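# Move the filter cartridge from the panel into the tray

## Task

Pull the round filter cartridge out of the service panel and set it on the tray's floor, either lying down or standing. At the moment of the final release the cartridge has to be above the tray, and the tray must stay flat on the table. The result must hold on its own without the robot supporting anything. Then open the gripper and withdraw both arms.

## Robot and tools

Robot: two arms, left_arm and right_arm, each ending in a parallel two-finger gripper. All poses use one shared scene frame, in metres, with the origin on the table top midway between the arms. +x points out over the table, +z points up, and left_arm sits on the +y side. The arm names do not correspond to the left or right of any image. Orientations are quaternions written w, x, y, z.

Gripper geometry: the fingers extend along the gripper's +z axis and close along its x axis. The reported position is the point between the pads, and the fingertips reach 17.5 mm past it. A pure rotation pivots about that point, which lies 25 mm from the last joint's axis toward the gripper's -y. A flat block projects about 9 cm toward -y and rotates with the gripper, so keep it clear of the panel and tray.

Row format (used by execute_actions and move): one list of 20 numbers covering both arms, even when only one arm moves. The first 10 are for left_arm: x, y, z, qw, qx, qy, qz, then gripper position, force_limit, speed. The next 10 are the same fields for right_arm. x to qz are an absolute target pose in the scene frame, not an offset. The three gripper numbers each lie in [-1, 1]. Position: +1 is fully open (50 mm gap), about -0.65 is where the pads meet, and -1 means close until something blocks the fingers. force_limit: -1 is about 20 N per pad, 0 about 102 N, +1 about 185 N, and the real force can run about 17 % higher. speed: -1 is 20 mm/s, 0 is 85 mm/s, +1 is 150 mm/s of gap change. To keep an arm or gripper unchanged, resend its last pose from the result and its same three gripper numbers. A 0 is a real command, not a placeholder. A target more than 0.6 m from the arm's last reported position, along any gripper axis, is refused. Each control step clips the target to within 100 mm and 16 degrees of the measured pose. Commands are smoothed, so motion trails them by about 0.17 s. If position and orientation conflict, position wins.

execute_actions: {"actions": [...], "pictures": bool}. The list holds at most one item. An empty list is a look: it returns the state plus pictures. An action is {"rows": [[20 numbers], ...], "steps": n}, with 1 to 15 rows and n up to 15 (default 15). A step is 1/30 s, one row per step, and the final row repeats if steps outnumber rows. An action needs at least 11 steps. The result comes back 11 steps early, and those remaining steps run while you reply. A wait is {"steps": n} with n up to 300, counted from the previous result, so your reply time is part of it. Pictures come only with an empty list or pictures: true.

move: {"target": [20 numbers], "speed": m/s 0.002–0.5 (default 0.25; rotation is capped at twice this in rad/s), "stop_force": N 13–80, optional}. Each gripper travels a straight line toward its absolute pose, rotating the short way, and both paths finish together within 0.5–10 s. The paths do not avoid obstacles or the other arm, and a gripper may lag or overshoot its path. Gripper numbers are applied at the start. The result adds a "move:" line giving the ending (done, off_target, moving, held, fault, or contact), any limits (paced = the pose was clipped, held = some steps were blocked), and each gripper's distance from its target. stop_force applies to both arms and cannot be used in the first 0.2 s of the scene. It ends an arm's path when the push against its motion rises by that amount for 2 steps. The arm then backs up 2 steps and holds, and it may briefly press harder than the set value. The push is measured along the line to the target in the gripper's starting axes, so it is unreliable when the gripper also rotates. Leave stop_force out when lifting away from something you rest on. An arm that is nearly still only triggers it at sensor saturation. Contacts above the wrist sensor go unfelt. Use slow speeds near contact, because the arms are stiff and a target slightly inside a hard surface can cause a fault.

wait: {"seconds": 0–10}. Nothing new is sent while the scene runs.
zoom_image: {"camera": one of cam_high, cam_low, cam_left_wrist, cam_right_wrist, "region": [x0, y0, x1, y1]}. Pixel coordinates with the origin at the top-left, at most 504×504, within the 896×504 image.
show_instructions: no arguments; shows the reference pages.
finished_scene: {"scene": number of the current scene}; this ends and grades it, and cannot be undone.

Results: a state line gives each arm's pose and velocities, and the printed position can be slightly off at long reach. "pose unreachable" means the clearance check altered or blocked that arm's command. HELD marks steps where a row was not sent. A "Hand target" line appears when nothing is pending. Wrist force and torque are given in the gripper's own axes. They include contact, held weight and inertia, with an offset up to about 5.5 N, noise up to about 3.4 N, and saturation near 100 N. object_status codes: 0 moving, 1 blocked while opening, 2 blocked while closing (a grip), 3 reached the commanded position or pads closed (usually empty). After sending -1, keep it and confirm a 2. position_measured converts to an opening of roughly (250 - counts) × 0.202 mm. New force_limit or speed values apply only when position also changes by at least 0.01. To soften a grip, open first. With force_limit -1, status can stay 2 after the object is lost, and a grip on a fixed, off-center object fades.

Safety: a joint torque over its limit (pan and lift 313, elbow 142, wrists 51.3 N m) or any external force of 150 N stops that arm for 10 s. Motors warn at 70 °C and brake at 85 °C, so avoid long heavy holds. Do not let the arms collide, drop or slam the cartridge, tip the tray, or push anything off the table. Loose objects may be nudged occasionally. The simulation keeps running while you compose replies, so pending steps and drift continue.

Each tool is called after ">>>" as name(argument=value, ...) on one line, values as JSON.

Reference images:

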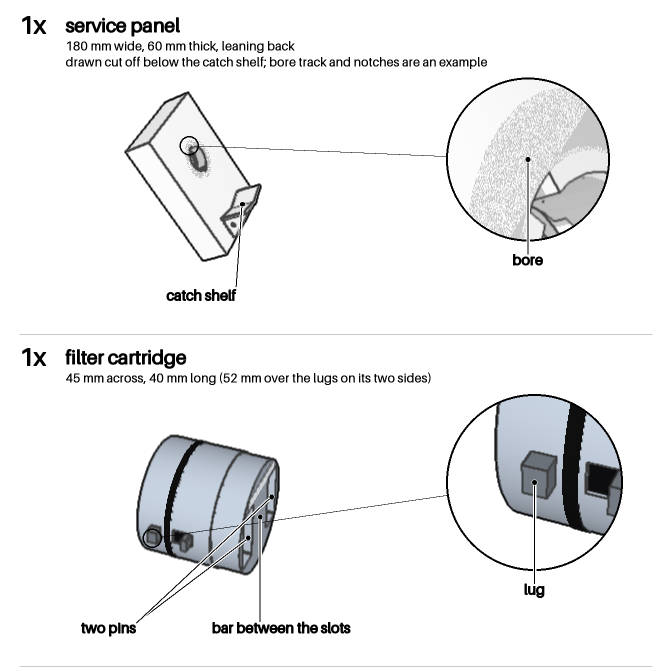

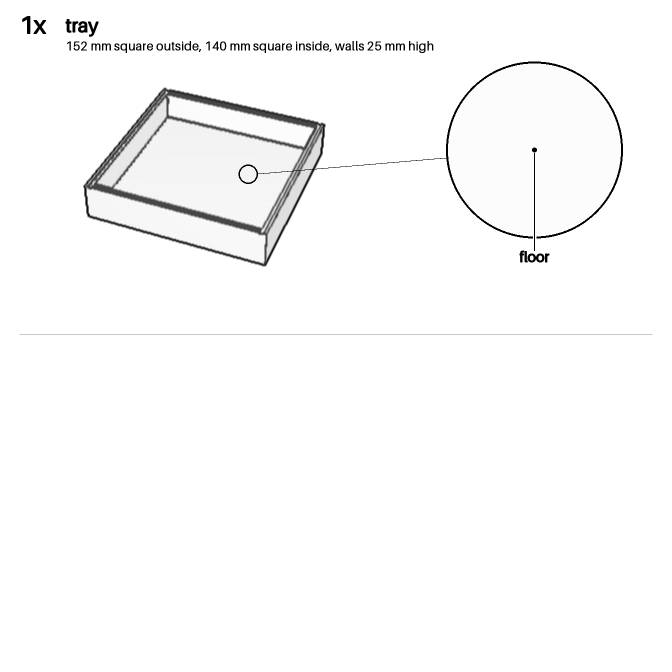

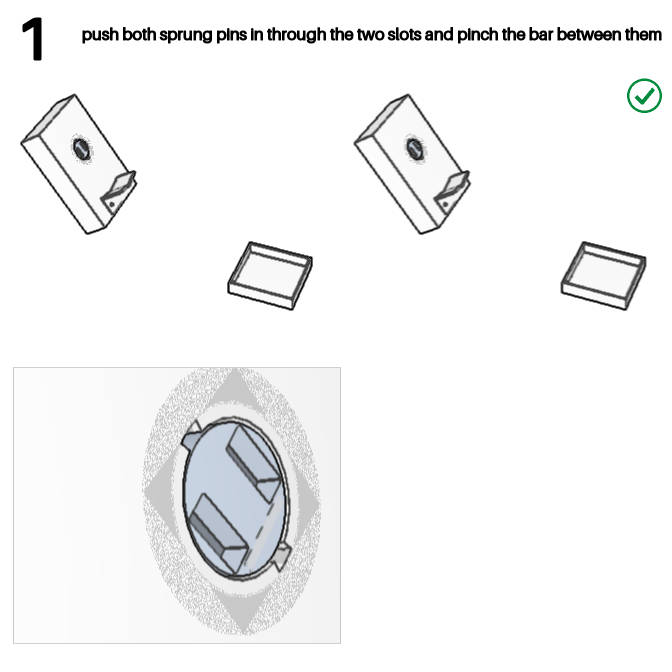

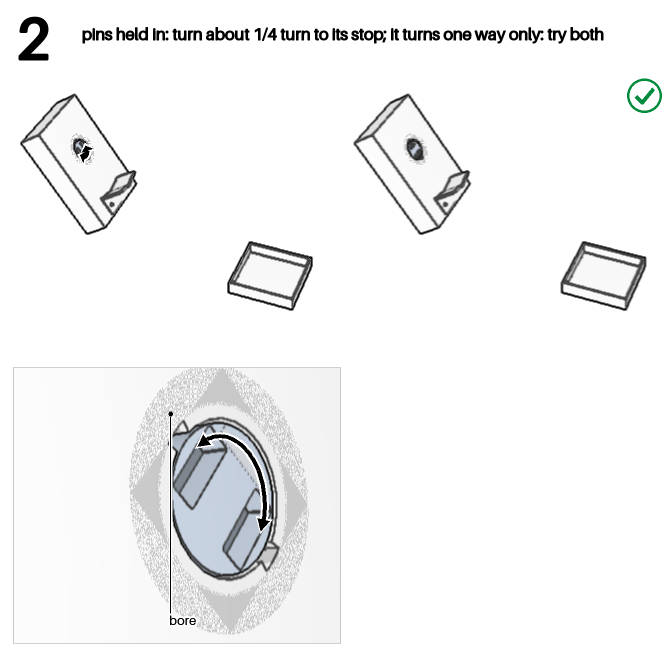

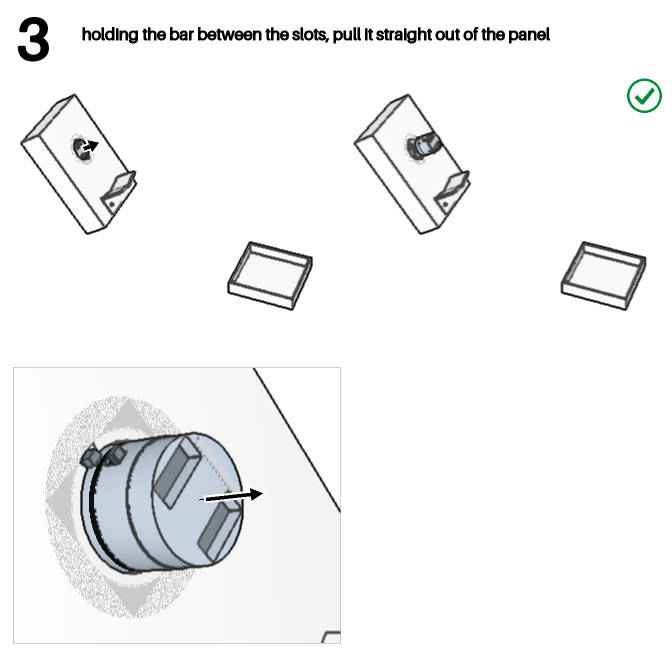

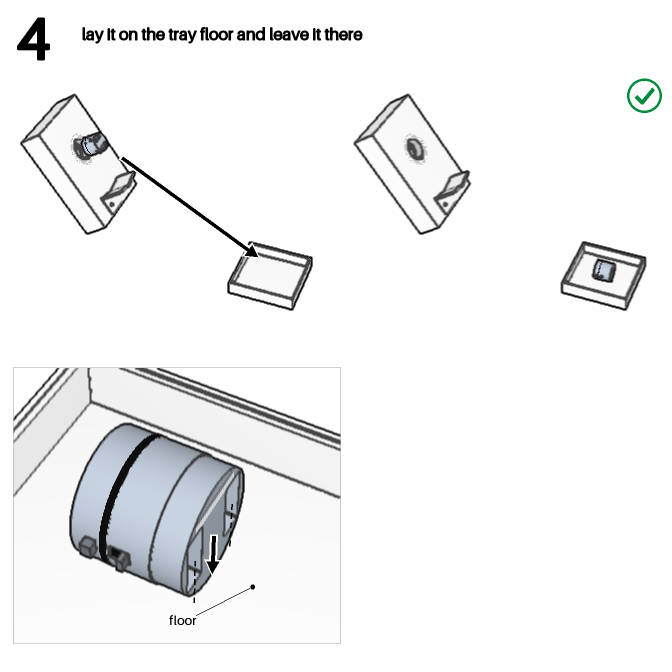

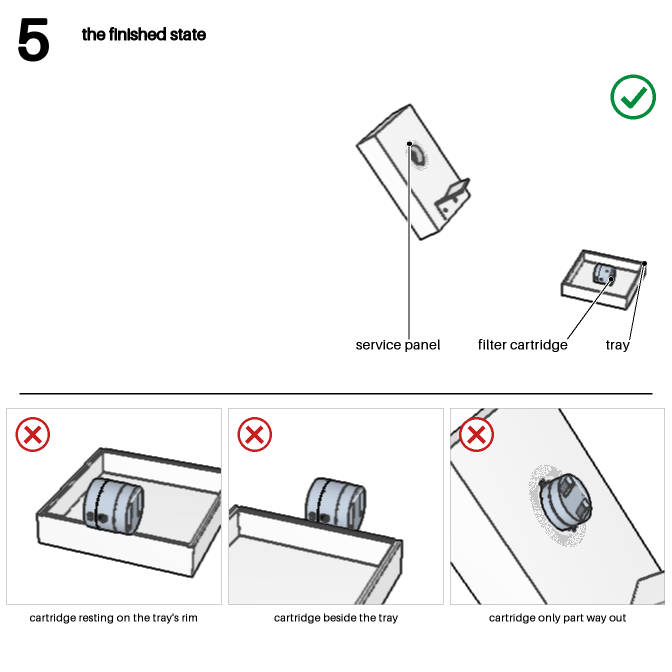

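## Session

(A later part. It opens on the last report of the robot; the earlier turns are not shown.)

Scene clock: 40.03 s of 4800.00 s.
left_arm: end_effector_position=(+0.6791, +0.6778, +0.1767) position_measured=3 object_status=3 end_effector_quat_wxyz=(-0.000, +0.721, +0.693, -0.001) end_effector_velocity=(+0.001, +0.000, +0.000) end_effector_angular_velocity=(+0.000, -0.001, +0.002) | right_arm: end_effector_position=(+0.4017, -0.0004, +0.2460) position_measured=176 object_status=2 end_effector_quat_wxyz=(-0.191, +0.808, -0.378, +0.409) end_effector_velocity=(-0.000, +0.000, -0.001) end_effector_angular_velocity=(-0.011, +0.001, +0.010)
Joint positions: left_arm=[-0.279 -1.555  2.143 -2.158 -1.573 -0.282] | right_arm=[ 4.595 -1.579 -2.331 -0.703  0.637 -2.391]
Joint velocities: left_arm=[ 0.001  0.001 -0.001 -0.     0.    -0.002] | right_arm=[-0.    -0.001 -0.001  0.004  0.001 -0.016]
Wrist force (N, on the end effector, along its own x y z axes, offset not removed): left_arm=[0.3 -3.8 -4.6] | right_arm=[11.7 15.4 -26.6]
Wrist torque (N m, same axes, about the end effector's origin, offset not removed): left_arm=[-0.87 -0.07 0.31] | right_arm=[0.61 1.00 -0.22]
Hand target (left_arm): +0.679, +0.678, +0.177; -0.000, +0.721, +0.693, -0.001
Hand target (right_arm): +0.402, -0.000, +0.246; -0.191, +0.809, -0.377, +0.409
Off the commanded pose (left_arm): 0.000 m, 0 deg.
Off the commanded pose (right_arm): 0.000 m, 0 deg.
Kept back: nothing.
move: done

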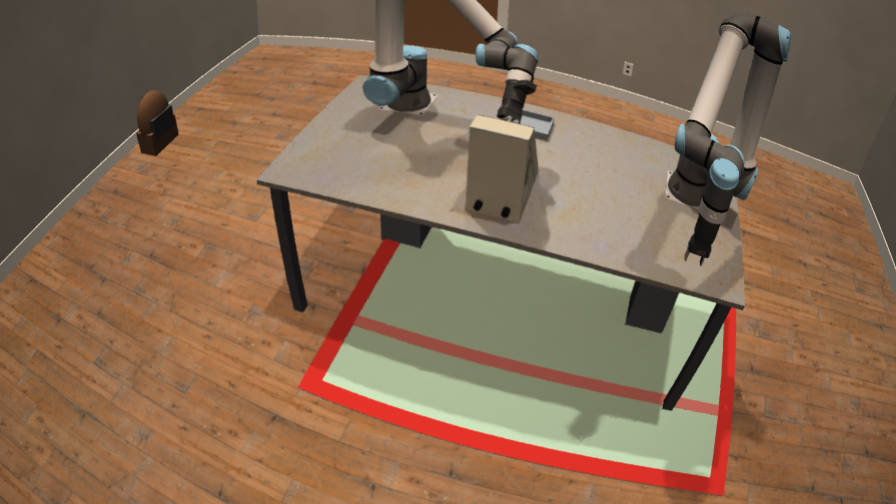

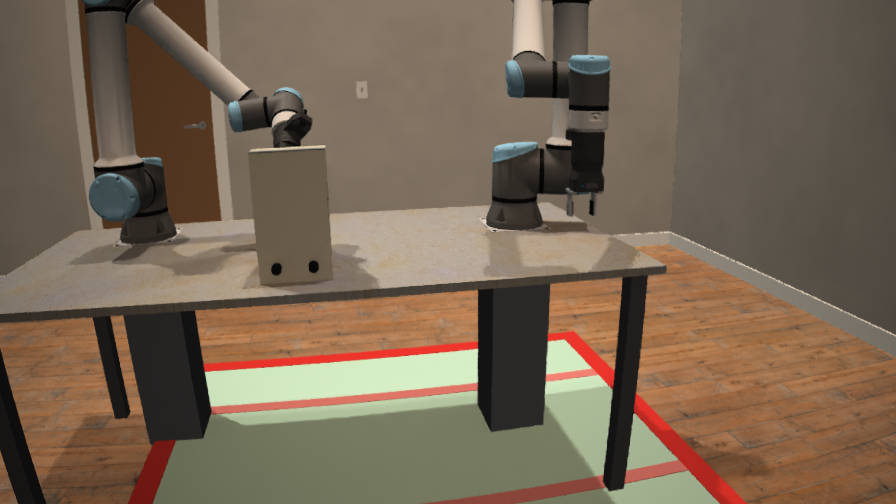

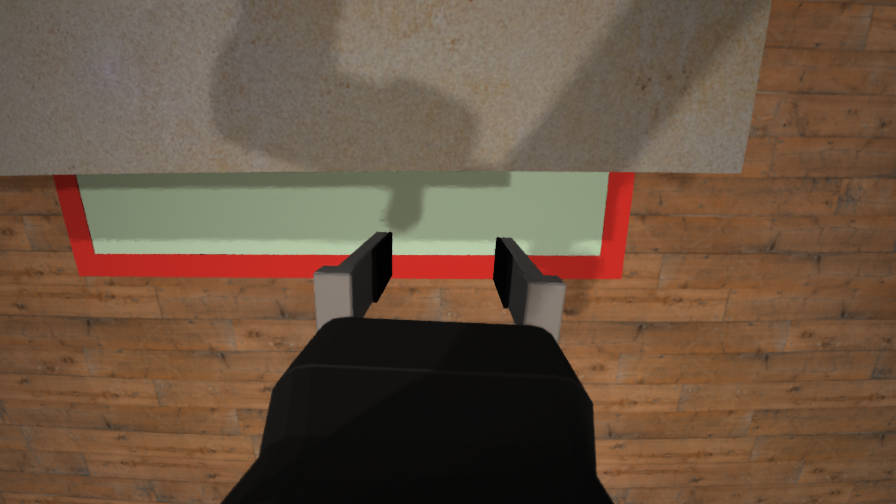

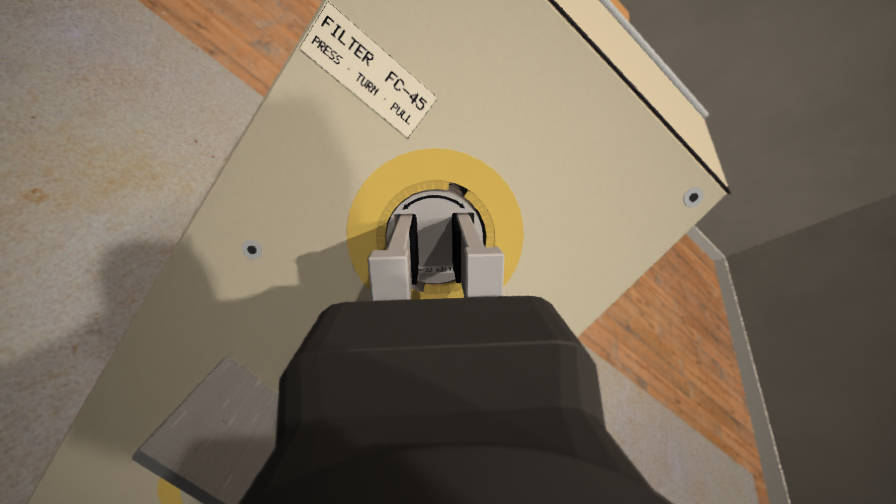

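>>> move(target=[0.6791, 0.6778, 0.1767, 0.0, 0.721, 0.693, -0.001, 1, 0, 0, 0.40145, -0.0007, 0.24615, 0.059, -0.8846, 0.1165, -0.4478, -1, 0, -1], speed=0.15)

Scene clock: 43.07 s of 4800.00 s.
left_arm: end_effector_position=(+0.6791, +0.6778, +0.1767) position_measured=3 object_status=3 end_effector_quat_wxyz=(-0.000, +0.721, +0.693, -0.001) end_effector_velocity=(-0.000, +0.000, -0.001) end_effector_angular_velocity=(-0.000, -0.000, +0.001) | right_arm: end_effector_position=(+0.4014, -0.0007, +0.2462) position_measured=176 object_status=2 end_effector_quat_wxyz=(-0.059, +0.884, -0.117, +0.448) end_effector_velocity=(+0.000, -0.001, +0.000) end_effector_angular_velocity=(-0.010, +0.000, +0.009)
Joint positions: left_arm=[-0.279 -1.555  2.143 -2.158 -1.573 -0.282] | right_arm=[ 4.581 -1.559 -2.332 -0.702  0.639 -3.026]
Joint velocities: left_arm=[ 0.     0.     0.001 -0.001 -0.    -0.001] | right_arm=[-0.001  0.001 -0.001  0.004  0.001 -0.018]
Wrist force (N, on the end effector, along its own x y z axes, offset not removed): left_arm=[1.4 -3.0 -1.4] | right_arm=[8.6 8.6 -5.1]
Wrist torque (N m, same axes, about the end effector's origin, offset not removed): left_arm=[-0.62 -0.34 0.15] | right_arm=[-0.33 0.80 -0.29]
Hand target (left_arm): +0.679, +0.678, +0.177; -0.000, +0.721, +0.693, -0.001
Hand target (right_arm): +0.401, -0.001, +0.246; -0.059, +0.885, -0.117, +0.448
Off the commanded pose (left_arm): 0.000 m, 0 deg.
Off the commanded pose (right_arm): 0.000 m, 0 deg.
Kept back: nothing.
move: done

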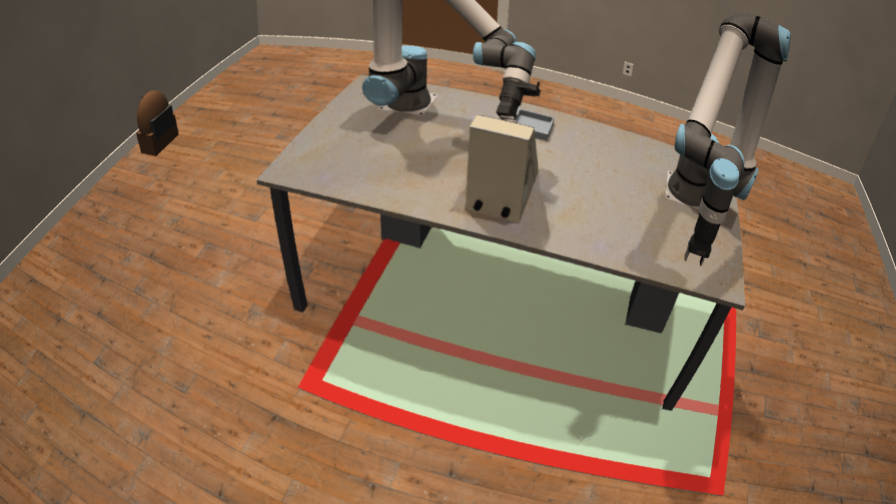

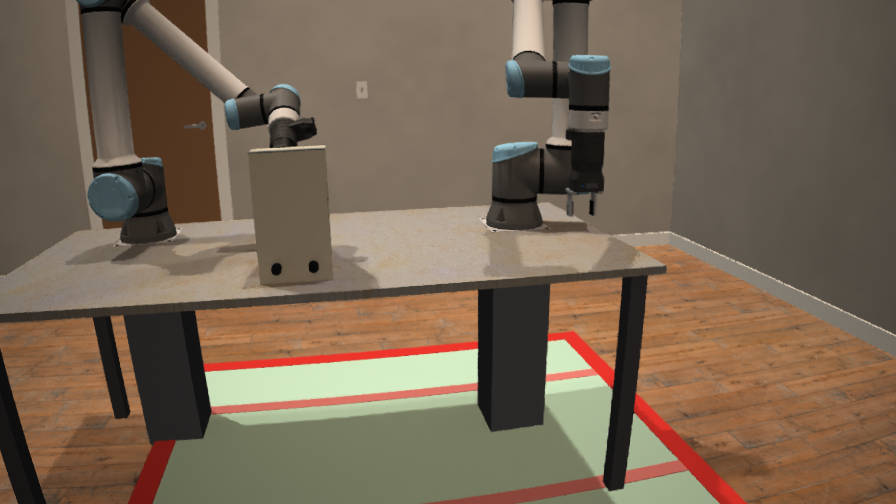

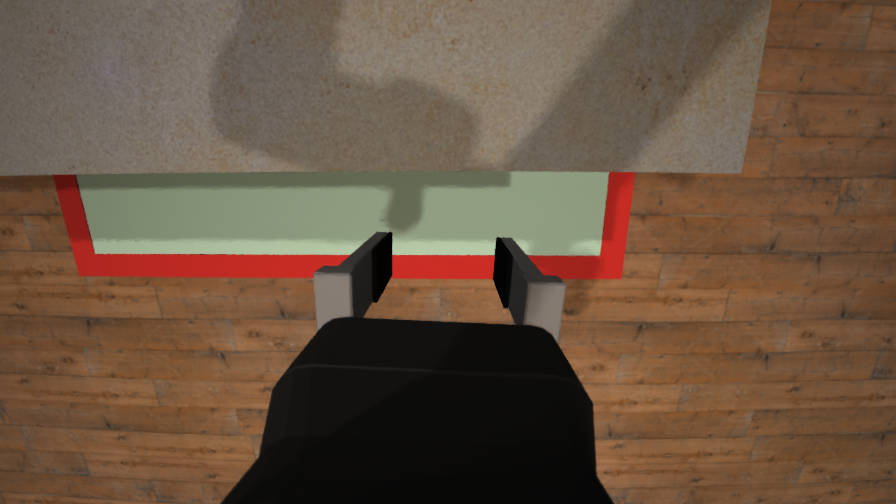

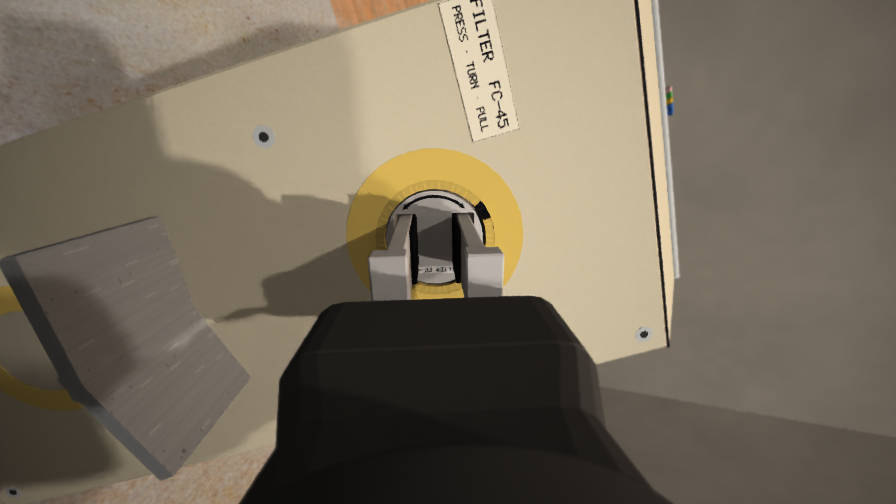

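>>> move(target=[0.6791, 0.6778, 0.1767, 0.0, 0.721, 0.693, -0.001, 1, 0, 0, 0.4015, -0.0008, 0.24625, -0.055, -0.8856, -0.1087, -0.4483, -1, 0, -1], speed=0.15)

Scene clock: 45.90 s of 4800.00 s.
left_arm: end_effector_position=(+0.6791, +0.6778, +0.1767) position_measured=3 object_status=3 end_effector_quat_wxyz=(-0.000, +0.721, +0.693, -0.001) end_effector_velocity=(+0.001, -0.000, +0.001) end_effector_angular_velocity=(+0.000, -0.003, +0.002) | right_arm: end_effector_position=(+0.4015, -0.0007, +0.2463) position_measured=176 object_status=2 end_effector_quat_wxyz=(+0.055, +0.886, +0.108, +0.448) end_effector_velocity=(+0.000, +0.000, -0.000) end_effector_angular_velocity=(-0.010, +0.000, +0.009)
Joint positions: left_arm=[-0.279 -1.555  2.143 -2.158 -1.573 -0.282] | right_arm=[ 4.567 -1.552 -2.32  -0.703  0.641 -3.556]
Joint velocities: left_arm=[-0.     0.    -0.001 -0.002  0.001 -0.002] | right_arm=[-0.001 -0.001 -0.     0.005  0.001 -0.017]
Wrist force (N, on the end effector, along its own x y z axes, offset not removed): left_arm=[-0.7 -0.5 -4.4] | right_arm=[7.4 14.9 -3.8]
Wrist torque (N m, same axes, about the end effector's origin, offset not removed): left_arm=[-0.20 0.16 0.15] | right_arm=[-1.12 0.93 -0.06]
Hand target (left_arm): +0.679, +0.678, +0.177; -0.000, +0.721, +0.693, -0.001
Hand target (right_arm): +0.401, -0.001, +0.246; +0.055, +0.886, +0.109, +0.448
Off the commanded pose (left_arm): 0.000 m, 0 deg.
Off the commanded pose (right_arm): 0.000 m, 0 deg.
Kept back: nothing.
move: done

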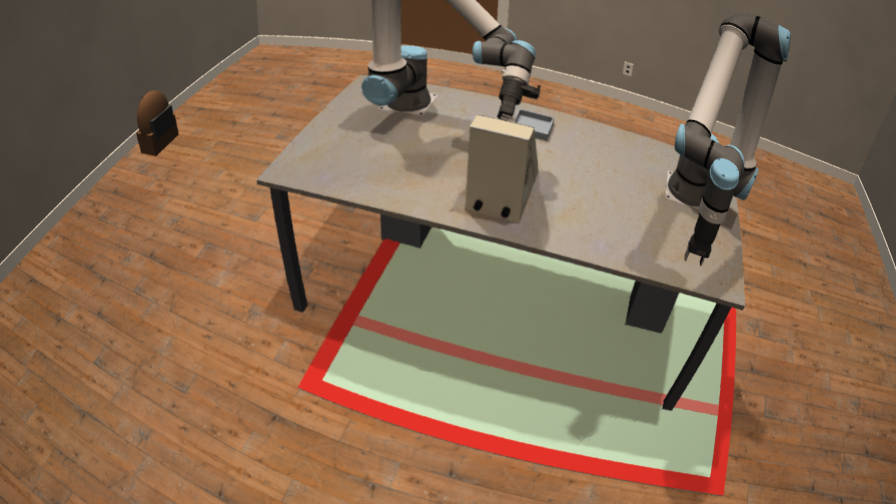

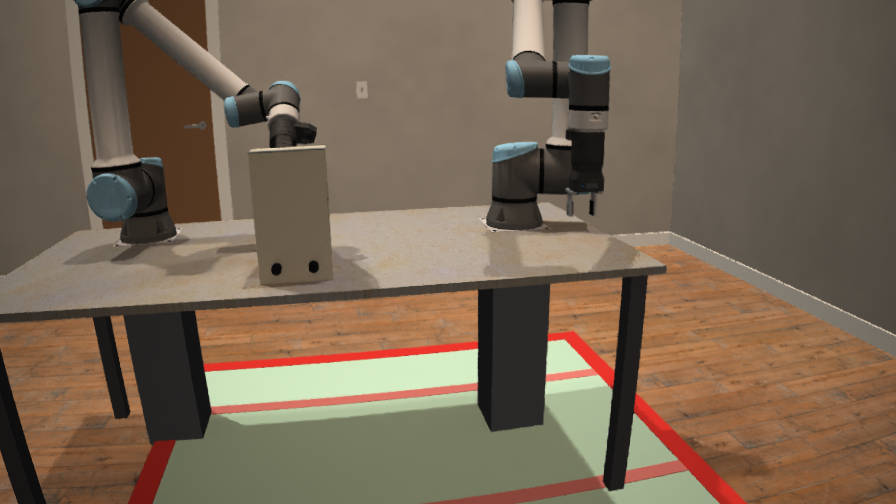

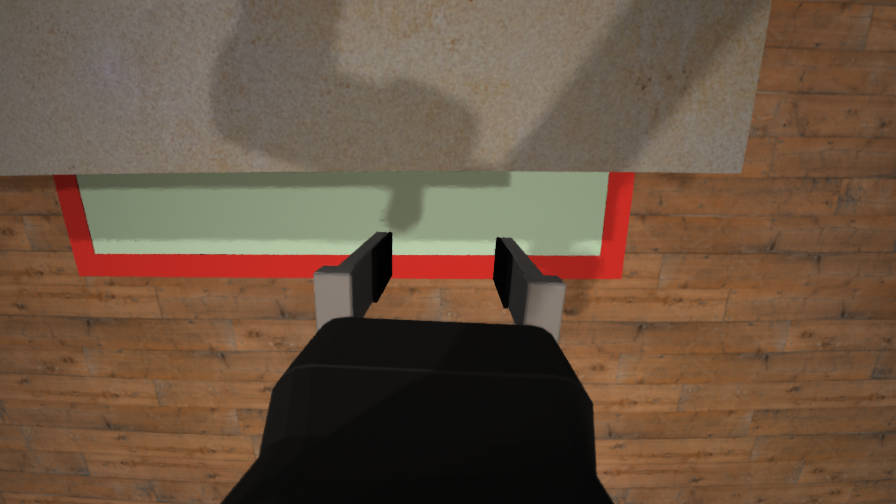

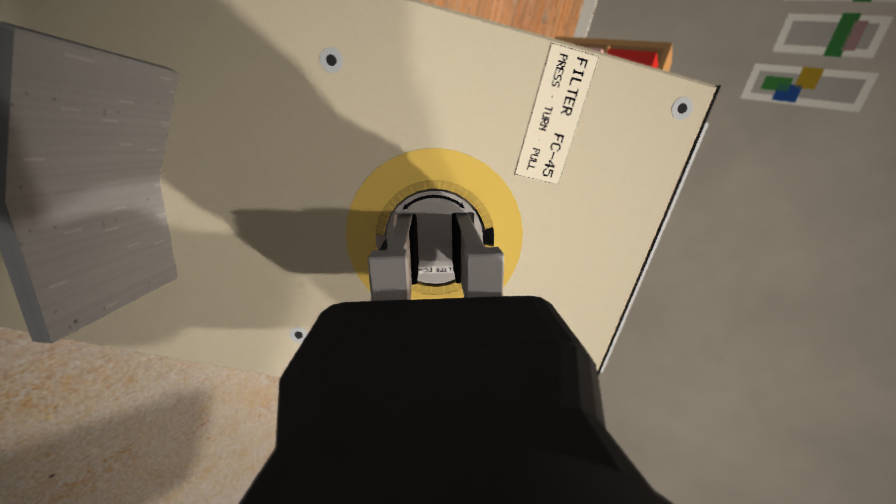

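>>> move(target=[0.6791, 0.6778, 0.1767, 0.0, 0.721, 0.693, -0.001, 1, 0, 0, 0.40156, -0.0009, 0.24633, -0.0668, -0.8824, -0.1319, -0.4467, -1, 0, -1], speed=0.04)

>>> zoom_image(camera="cam_right_wrist", region=[360, 170, 510, 290])

Scene clock: 47.37 s of 4800.00 s.
left_arm: end_effector_position=(+0.6791, +0.6778, +0.1767) position_measured=3 object_status=3 end_effector_quat_wxyz=(-0.000, +0.721, +0.693, -0.001) end_effector_velocity=(+0.000, -0.000, -0.000) end_effector_angular_velocity=(+0.001, +0.001, -0.001) | right_arm: end_effector_position=(+0.4015, -0.0009, +0.2463) position_measured=176 object_status=2 end_effector_quat_wxyz=(+0.067, +0.882, +0.131, +0.447) end_effector_velocity=(+0.000, -0.000, +0.000) end_effector_angular_velocity=(-0.010, +0.000, +0.007)
Joint positions: left_arm=[-0.279 -1.555  2.143 -2.158 -1.573 -0.282] | right_arm=[ 4.565 -1.552 -2.318 -0.703  0.641 -3.611]
Joint velocities: left_arm=[-0.001  0.001 -0.001  0.001  0.001  0.   ] | right_arm=[-0.001  0.001  0.001  0.     0.    -0.014]
Wrist force (N, on the end effector, along its own x y z axes, offset not removed): left_arm=[-0.4 -1.8 -3.3] | right_arm=[-1.6 26.2 -22.1]
Wrist torque (N m, same axes, about the end effector's origin, offset not removed): left_arm=[-0.37 0.16 0.22] | right_arm=[-1.53 0.84 0.47]
Hand target (left_arm): +0.679, +0.678, +0.177; -0.000, +0.721, +0.693, -0.001
Hand target (right_arm): +0.402, -0.001, +0.246; +0.067, +0.882, +0.132, +0.447
Off the commanded pose (left_arm): 0.000 m, 0 deg.
Off the commanded pose (right_arm): 0.000 m, 0 deg.
Kept back: nothing.
move: done

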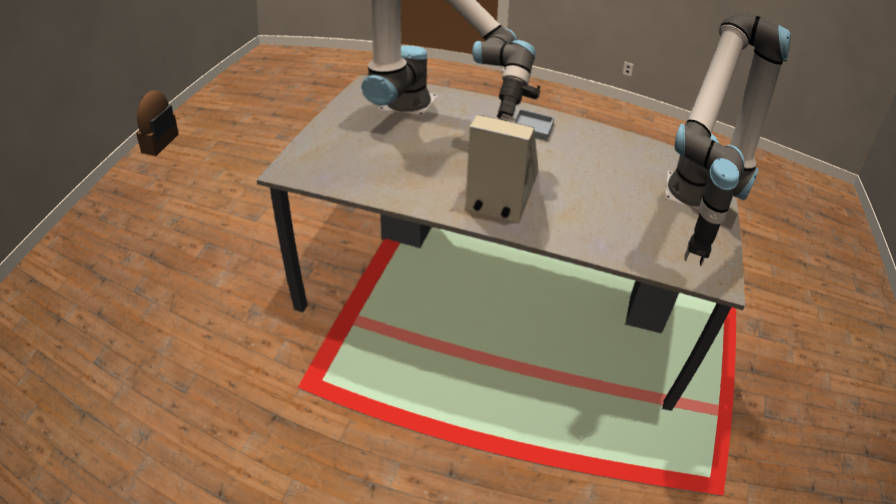

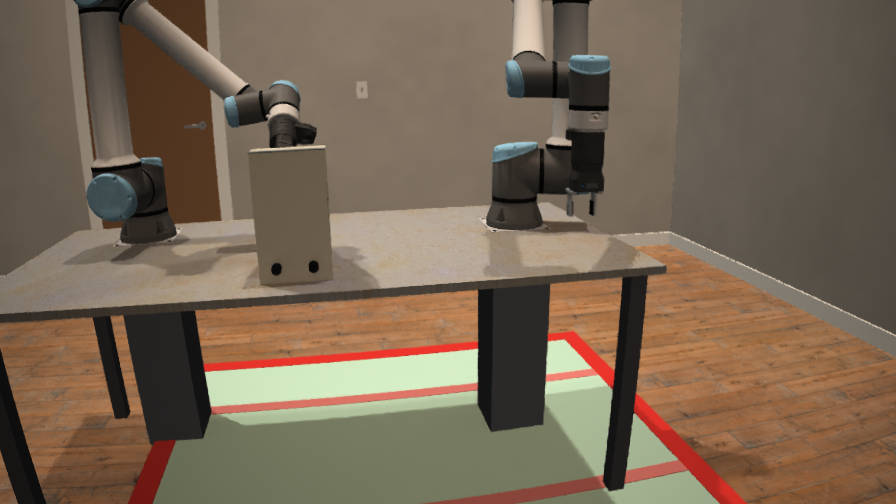

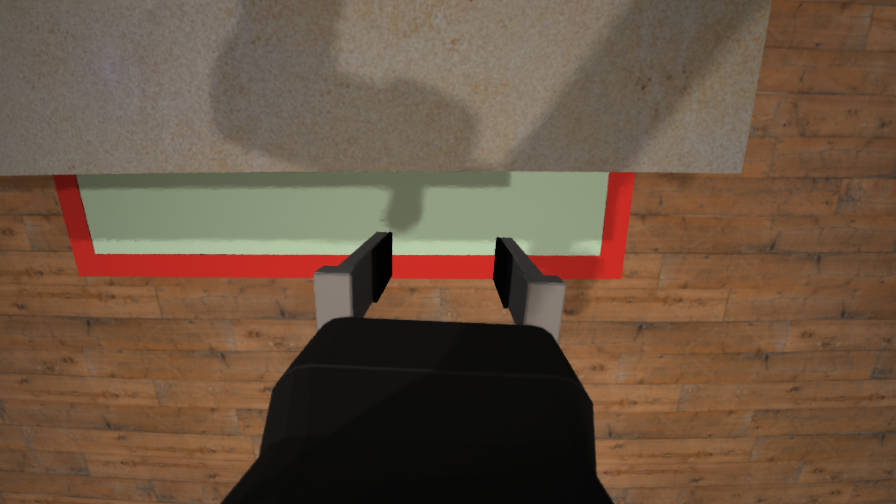

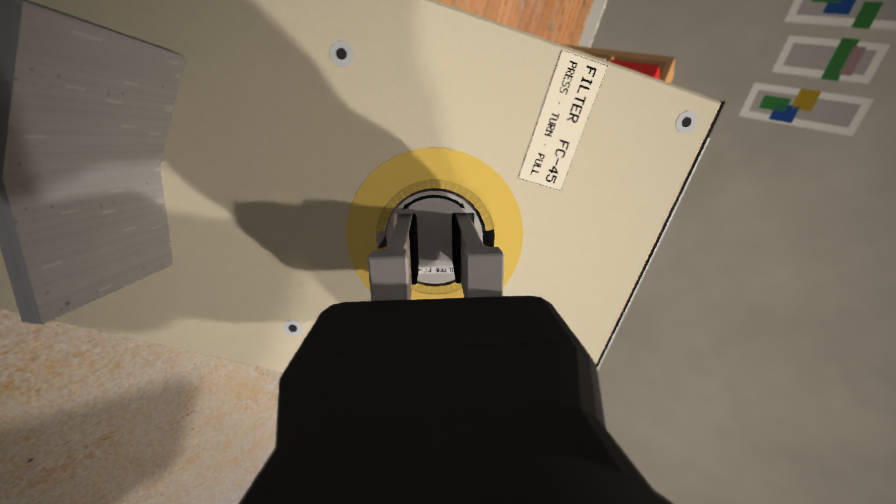

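Region (360, 170, 510, 290) of cam_right_wrist's 896x504 image, scaled by 3.360, with more detail than that image has; it fills the top 403 rows of this view, and the rest is white.

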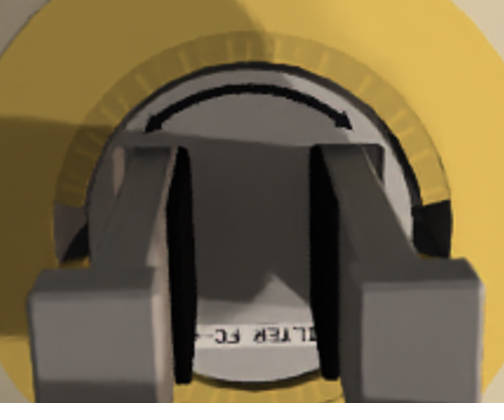

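>>> move(target=[0.6791, 0.6778, 0.1767, 0.0, 0.721, 0.693, -0.001, 1, 0, 0, 0.3935, -0.001, 0.25225, -0.0629, -0.8836, -0.1242, -0.4473, -1, 0, -1], speed=0.01, stop_force=60)

Scene clock: 49.23 s of 4800.00 s.
left_arm: end_effector_position=(+0.6791, +0.6778, +0.1767) position_measured=3 object_status=3 end_effector_quat_wxyz=(-0.000, +0.721, +0.693, -0.001) end_effector_velocity=(+0.001, +0.000, +0.001) end_effector_angular_velocity=(-0.001, -0.003, +0.002) | right_arm: end_effector_position=(+0.3937, -0.0010, +0.2521) position_measured=176 object_status=2 end_effector_quat_wxyz=(+0.063, +0.883, +0.124, +0.447) end_effector_velocity=(-0.002, -0.000, +0.001) end_effector_angular_velocity=(+0.002, -0.000, -0.003)
Joint positions: left_arm=[-0.279 -1.555  2.143 -2.158 -1.573 -0.282] | right_arm=[ 4.58  -1.534 -2.318 -0.741  0.639 -3.571]
Joint velocities: left_arm=[ 0.001 -0.001 -0.001 -0.002  0.    -0.002] | right_arm=[ 0.004  0.004  0.001 -0.012 -0.001  0.011]
Wrist force (N, on the end effector, along its own x y z axes, offset not removed): left_arm=[-2.8 1.4 -4.9] | right_arm=[3.5 8.5 2.4]
Wrist torque (N m, same axes, about the end effector's origin, offset not removed): left_arm=[0.10 0.67 0.30] | right_arm=[0.15 0.34 -0.47]
Hand target (left_arm): +0.679, +0.678, +0.177; -0.000, +0.721, +0.693, -0.001
Hand target (right_arm): +0.394, -0.001, +0.252; +0.063, +0.884, +0.124, +0.447
Off the commanded pose (left_arm): 0.000 m, 0 deg.
Off the commanded pose (right_arm): 0.000 m, 0 deg.
Kept back: nothing.
move: done

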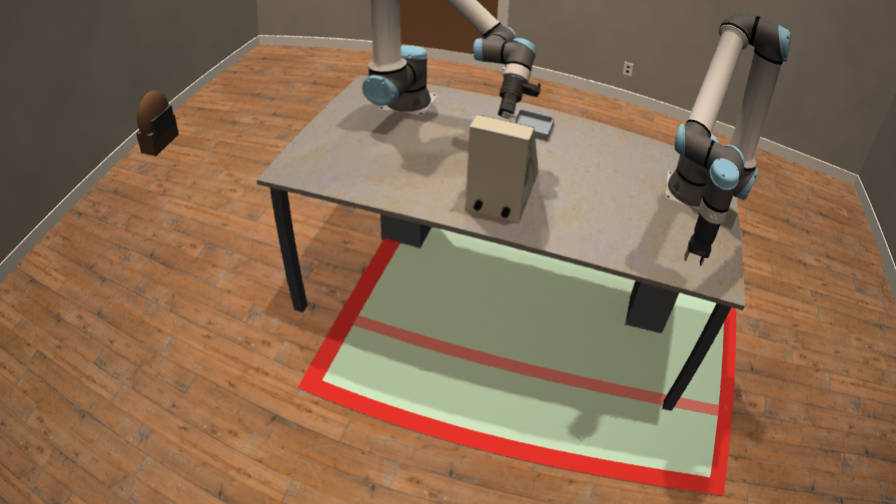

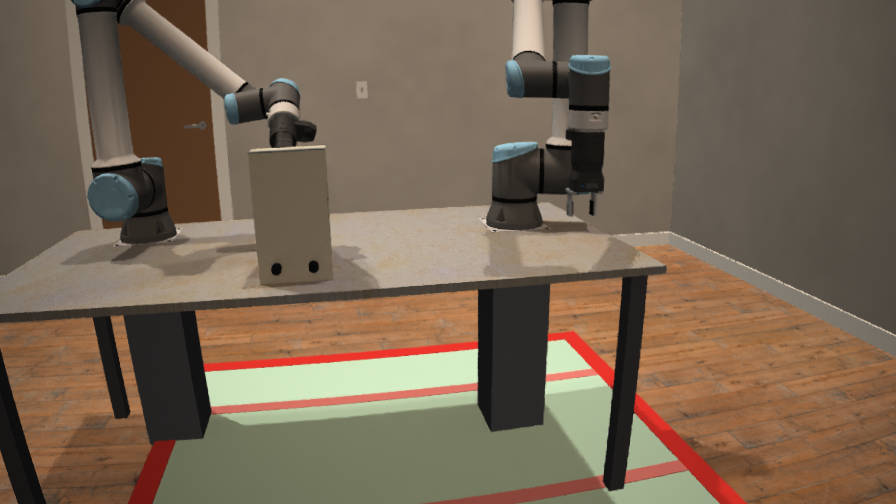

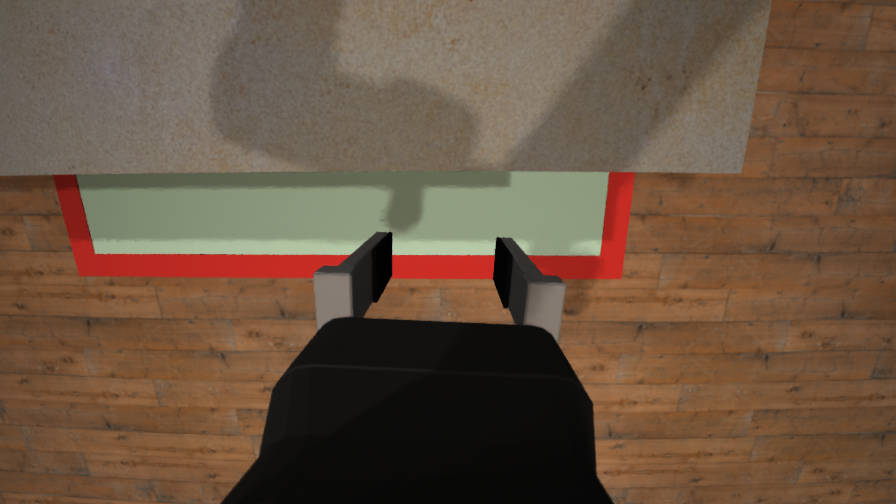

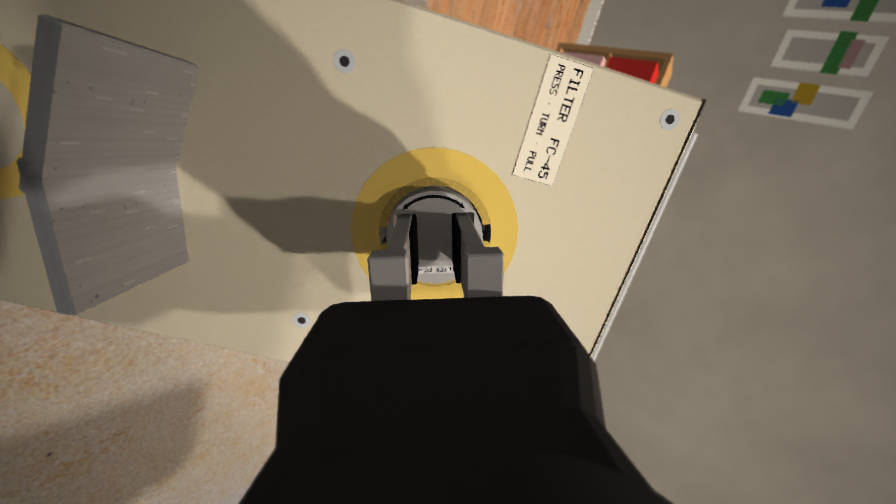

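>>> move(target=[0.6791, 0.6778, 0.1767, 0.0, 0.721, 0.693, -0.001, 1, 0, 0, 0.3532, -0.001, 0.28185, -0.0629, -0.8836, -0.1242, -0.4473, -1, 0, -1], speed=0.025, stop_force=30)

Scene clock: 51.90 s of 4800.00 s.
left_arm: end_effector_position=(+0.6791, +0.6778, +0.1767) position_measured=3 object_status=3 end_effector_quat_wxyz=(-0.000, +0.721, +0.693, -0.001) end_effector_velocity=(-0.000, -0.000, +0.000) end_effector_angular_velocity=(-0.001, +0.001, +0.002) | right_arm: end_effector_position=(+0.3535, -0.0010, +0.2817) position_measured=176 object_status=2 end_effector_quat_wxyz=(+0.063, +0.883, +0.124, +0.447) end_effector_velocity=(-0.002, +0.000, +0.002) end_effector_angular_velocity=(+0.001, -0.000, -0.001)
Joint positions: left_arm=[-0.279 -1.555  2.143 -2.158 -1.573 -0.282] | right_arm=[ 4.657 -1.448 -2.301 -0.947  0.634 -3.441]
Joint velocities: left_arm=[ 0.001 -0.    -0.     0.001 -0.001 -0.001] | right_arm=[ 0.004  0.004  0.001 -0.011 -0.     0.008]
Wrist force (N, on the end effector, along its own x y z axes, offset not removed): left_arm=[0.4 -2.1 -5.7] | right_arm=[-3.1 0.7 3.4]
Wrist torque (N m, same axes, about the end effector's origin, offset not removed): left_arm=[-0.42 -0.16 0.26] | right_arm=[0.38 0.39 -0.06]
Hand target (left_arm): +0.679, +0.678, +0.177; -0.000, +0.721, +0.693, -0.001
Hand target (right_arm): +0.353, -0.001, +0.282; +0.063, +0.883, +0.124, +0.447
Off the commanded pose (left_arm): 0.000 m, 0 deg.
Off the commanded pose (right_arm): 0.000 m, 0 deg.
Kept back: nothing.
move: done

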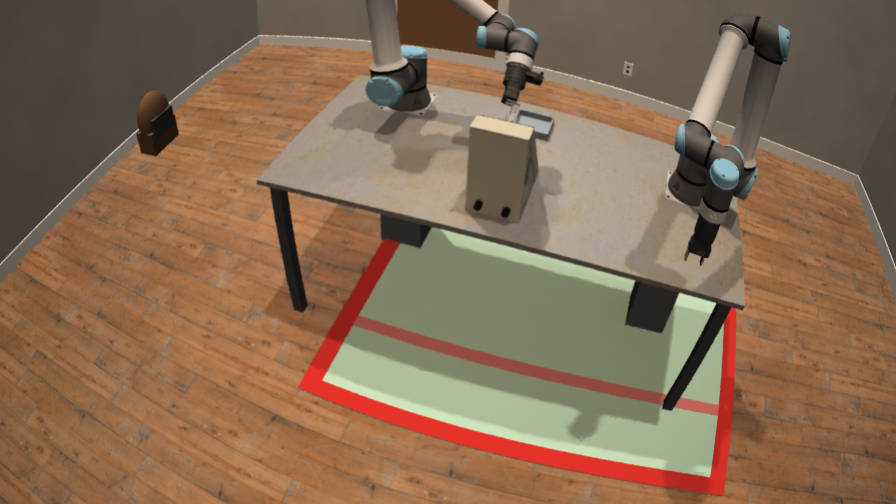

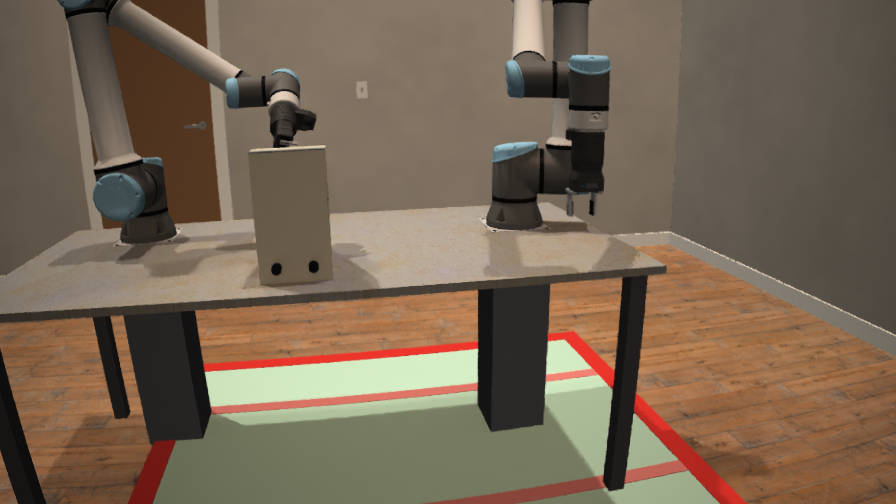

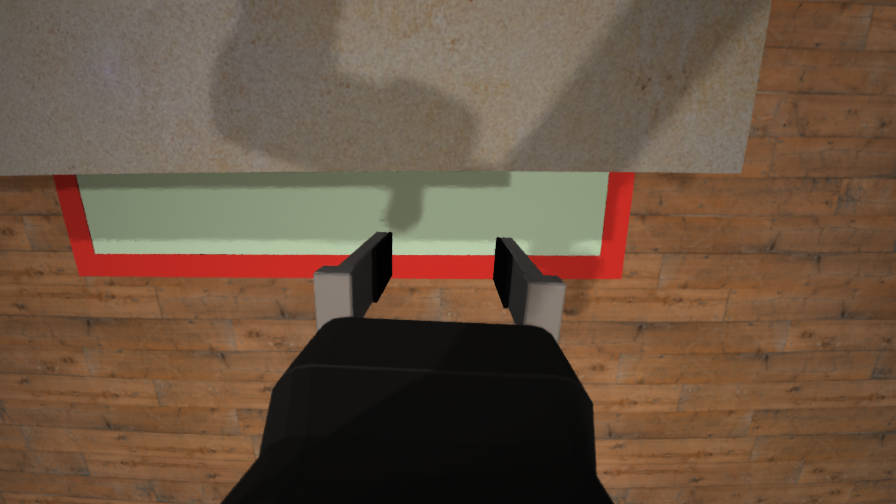

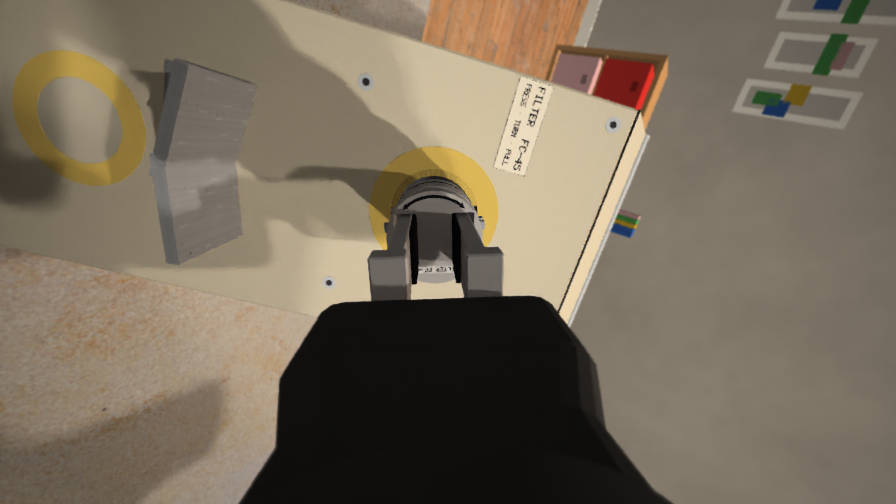

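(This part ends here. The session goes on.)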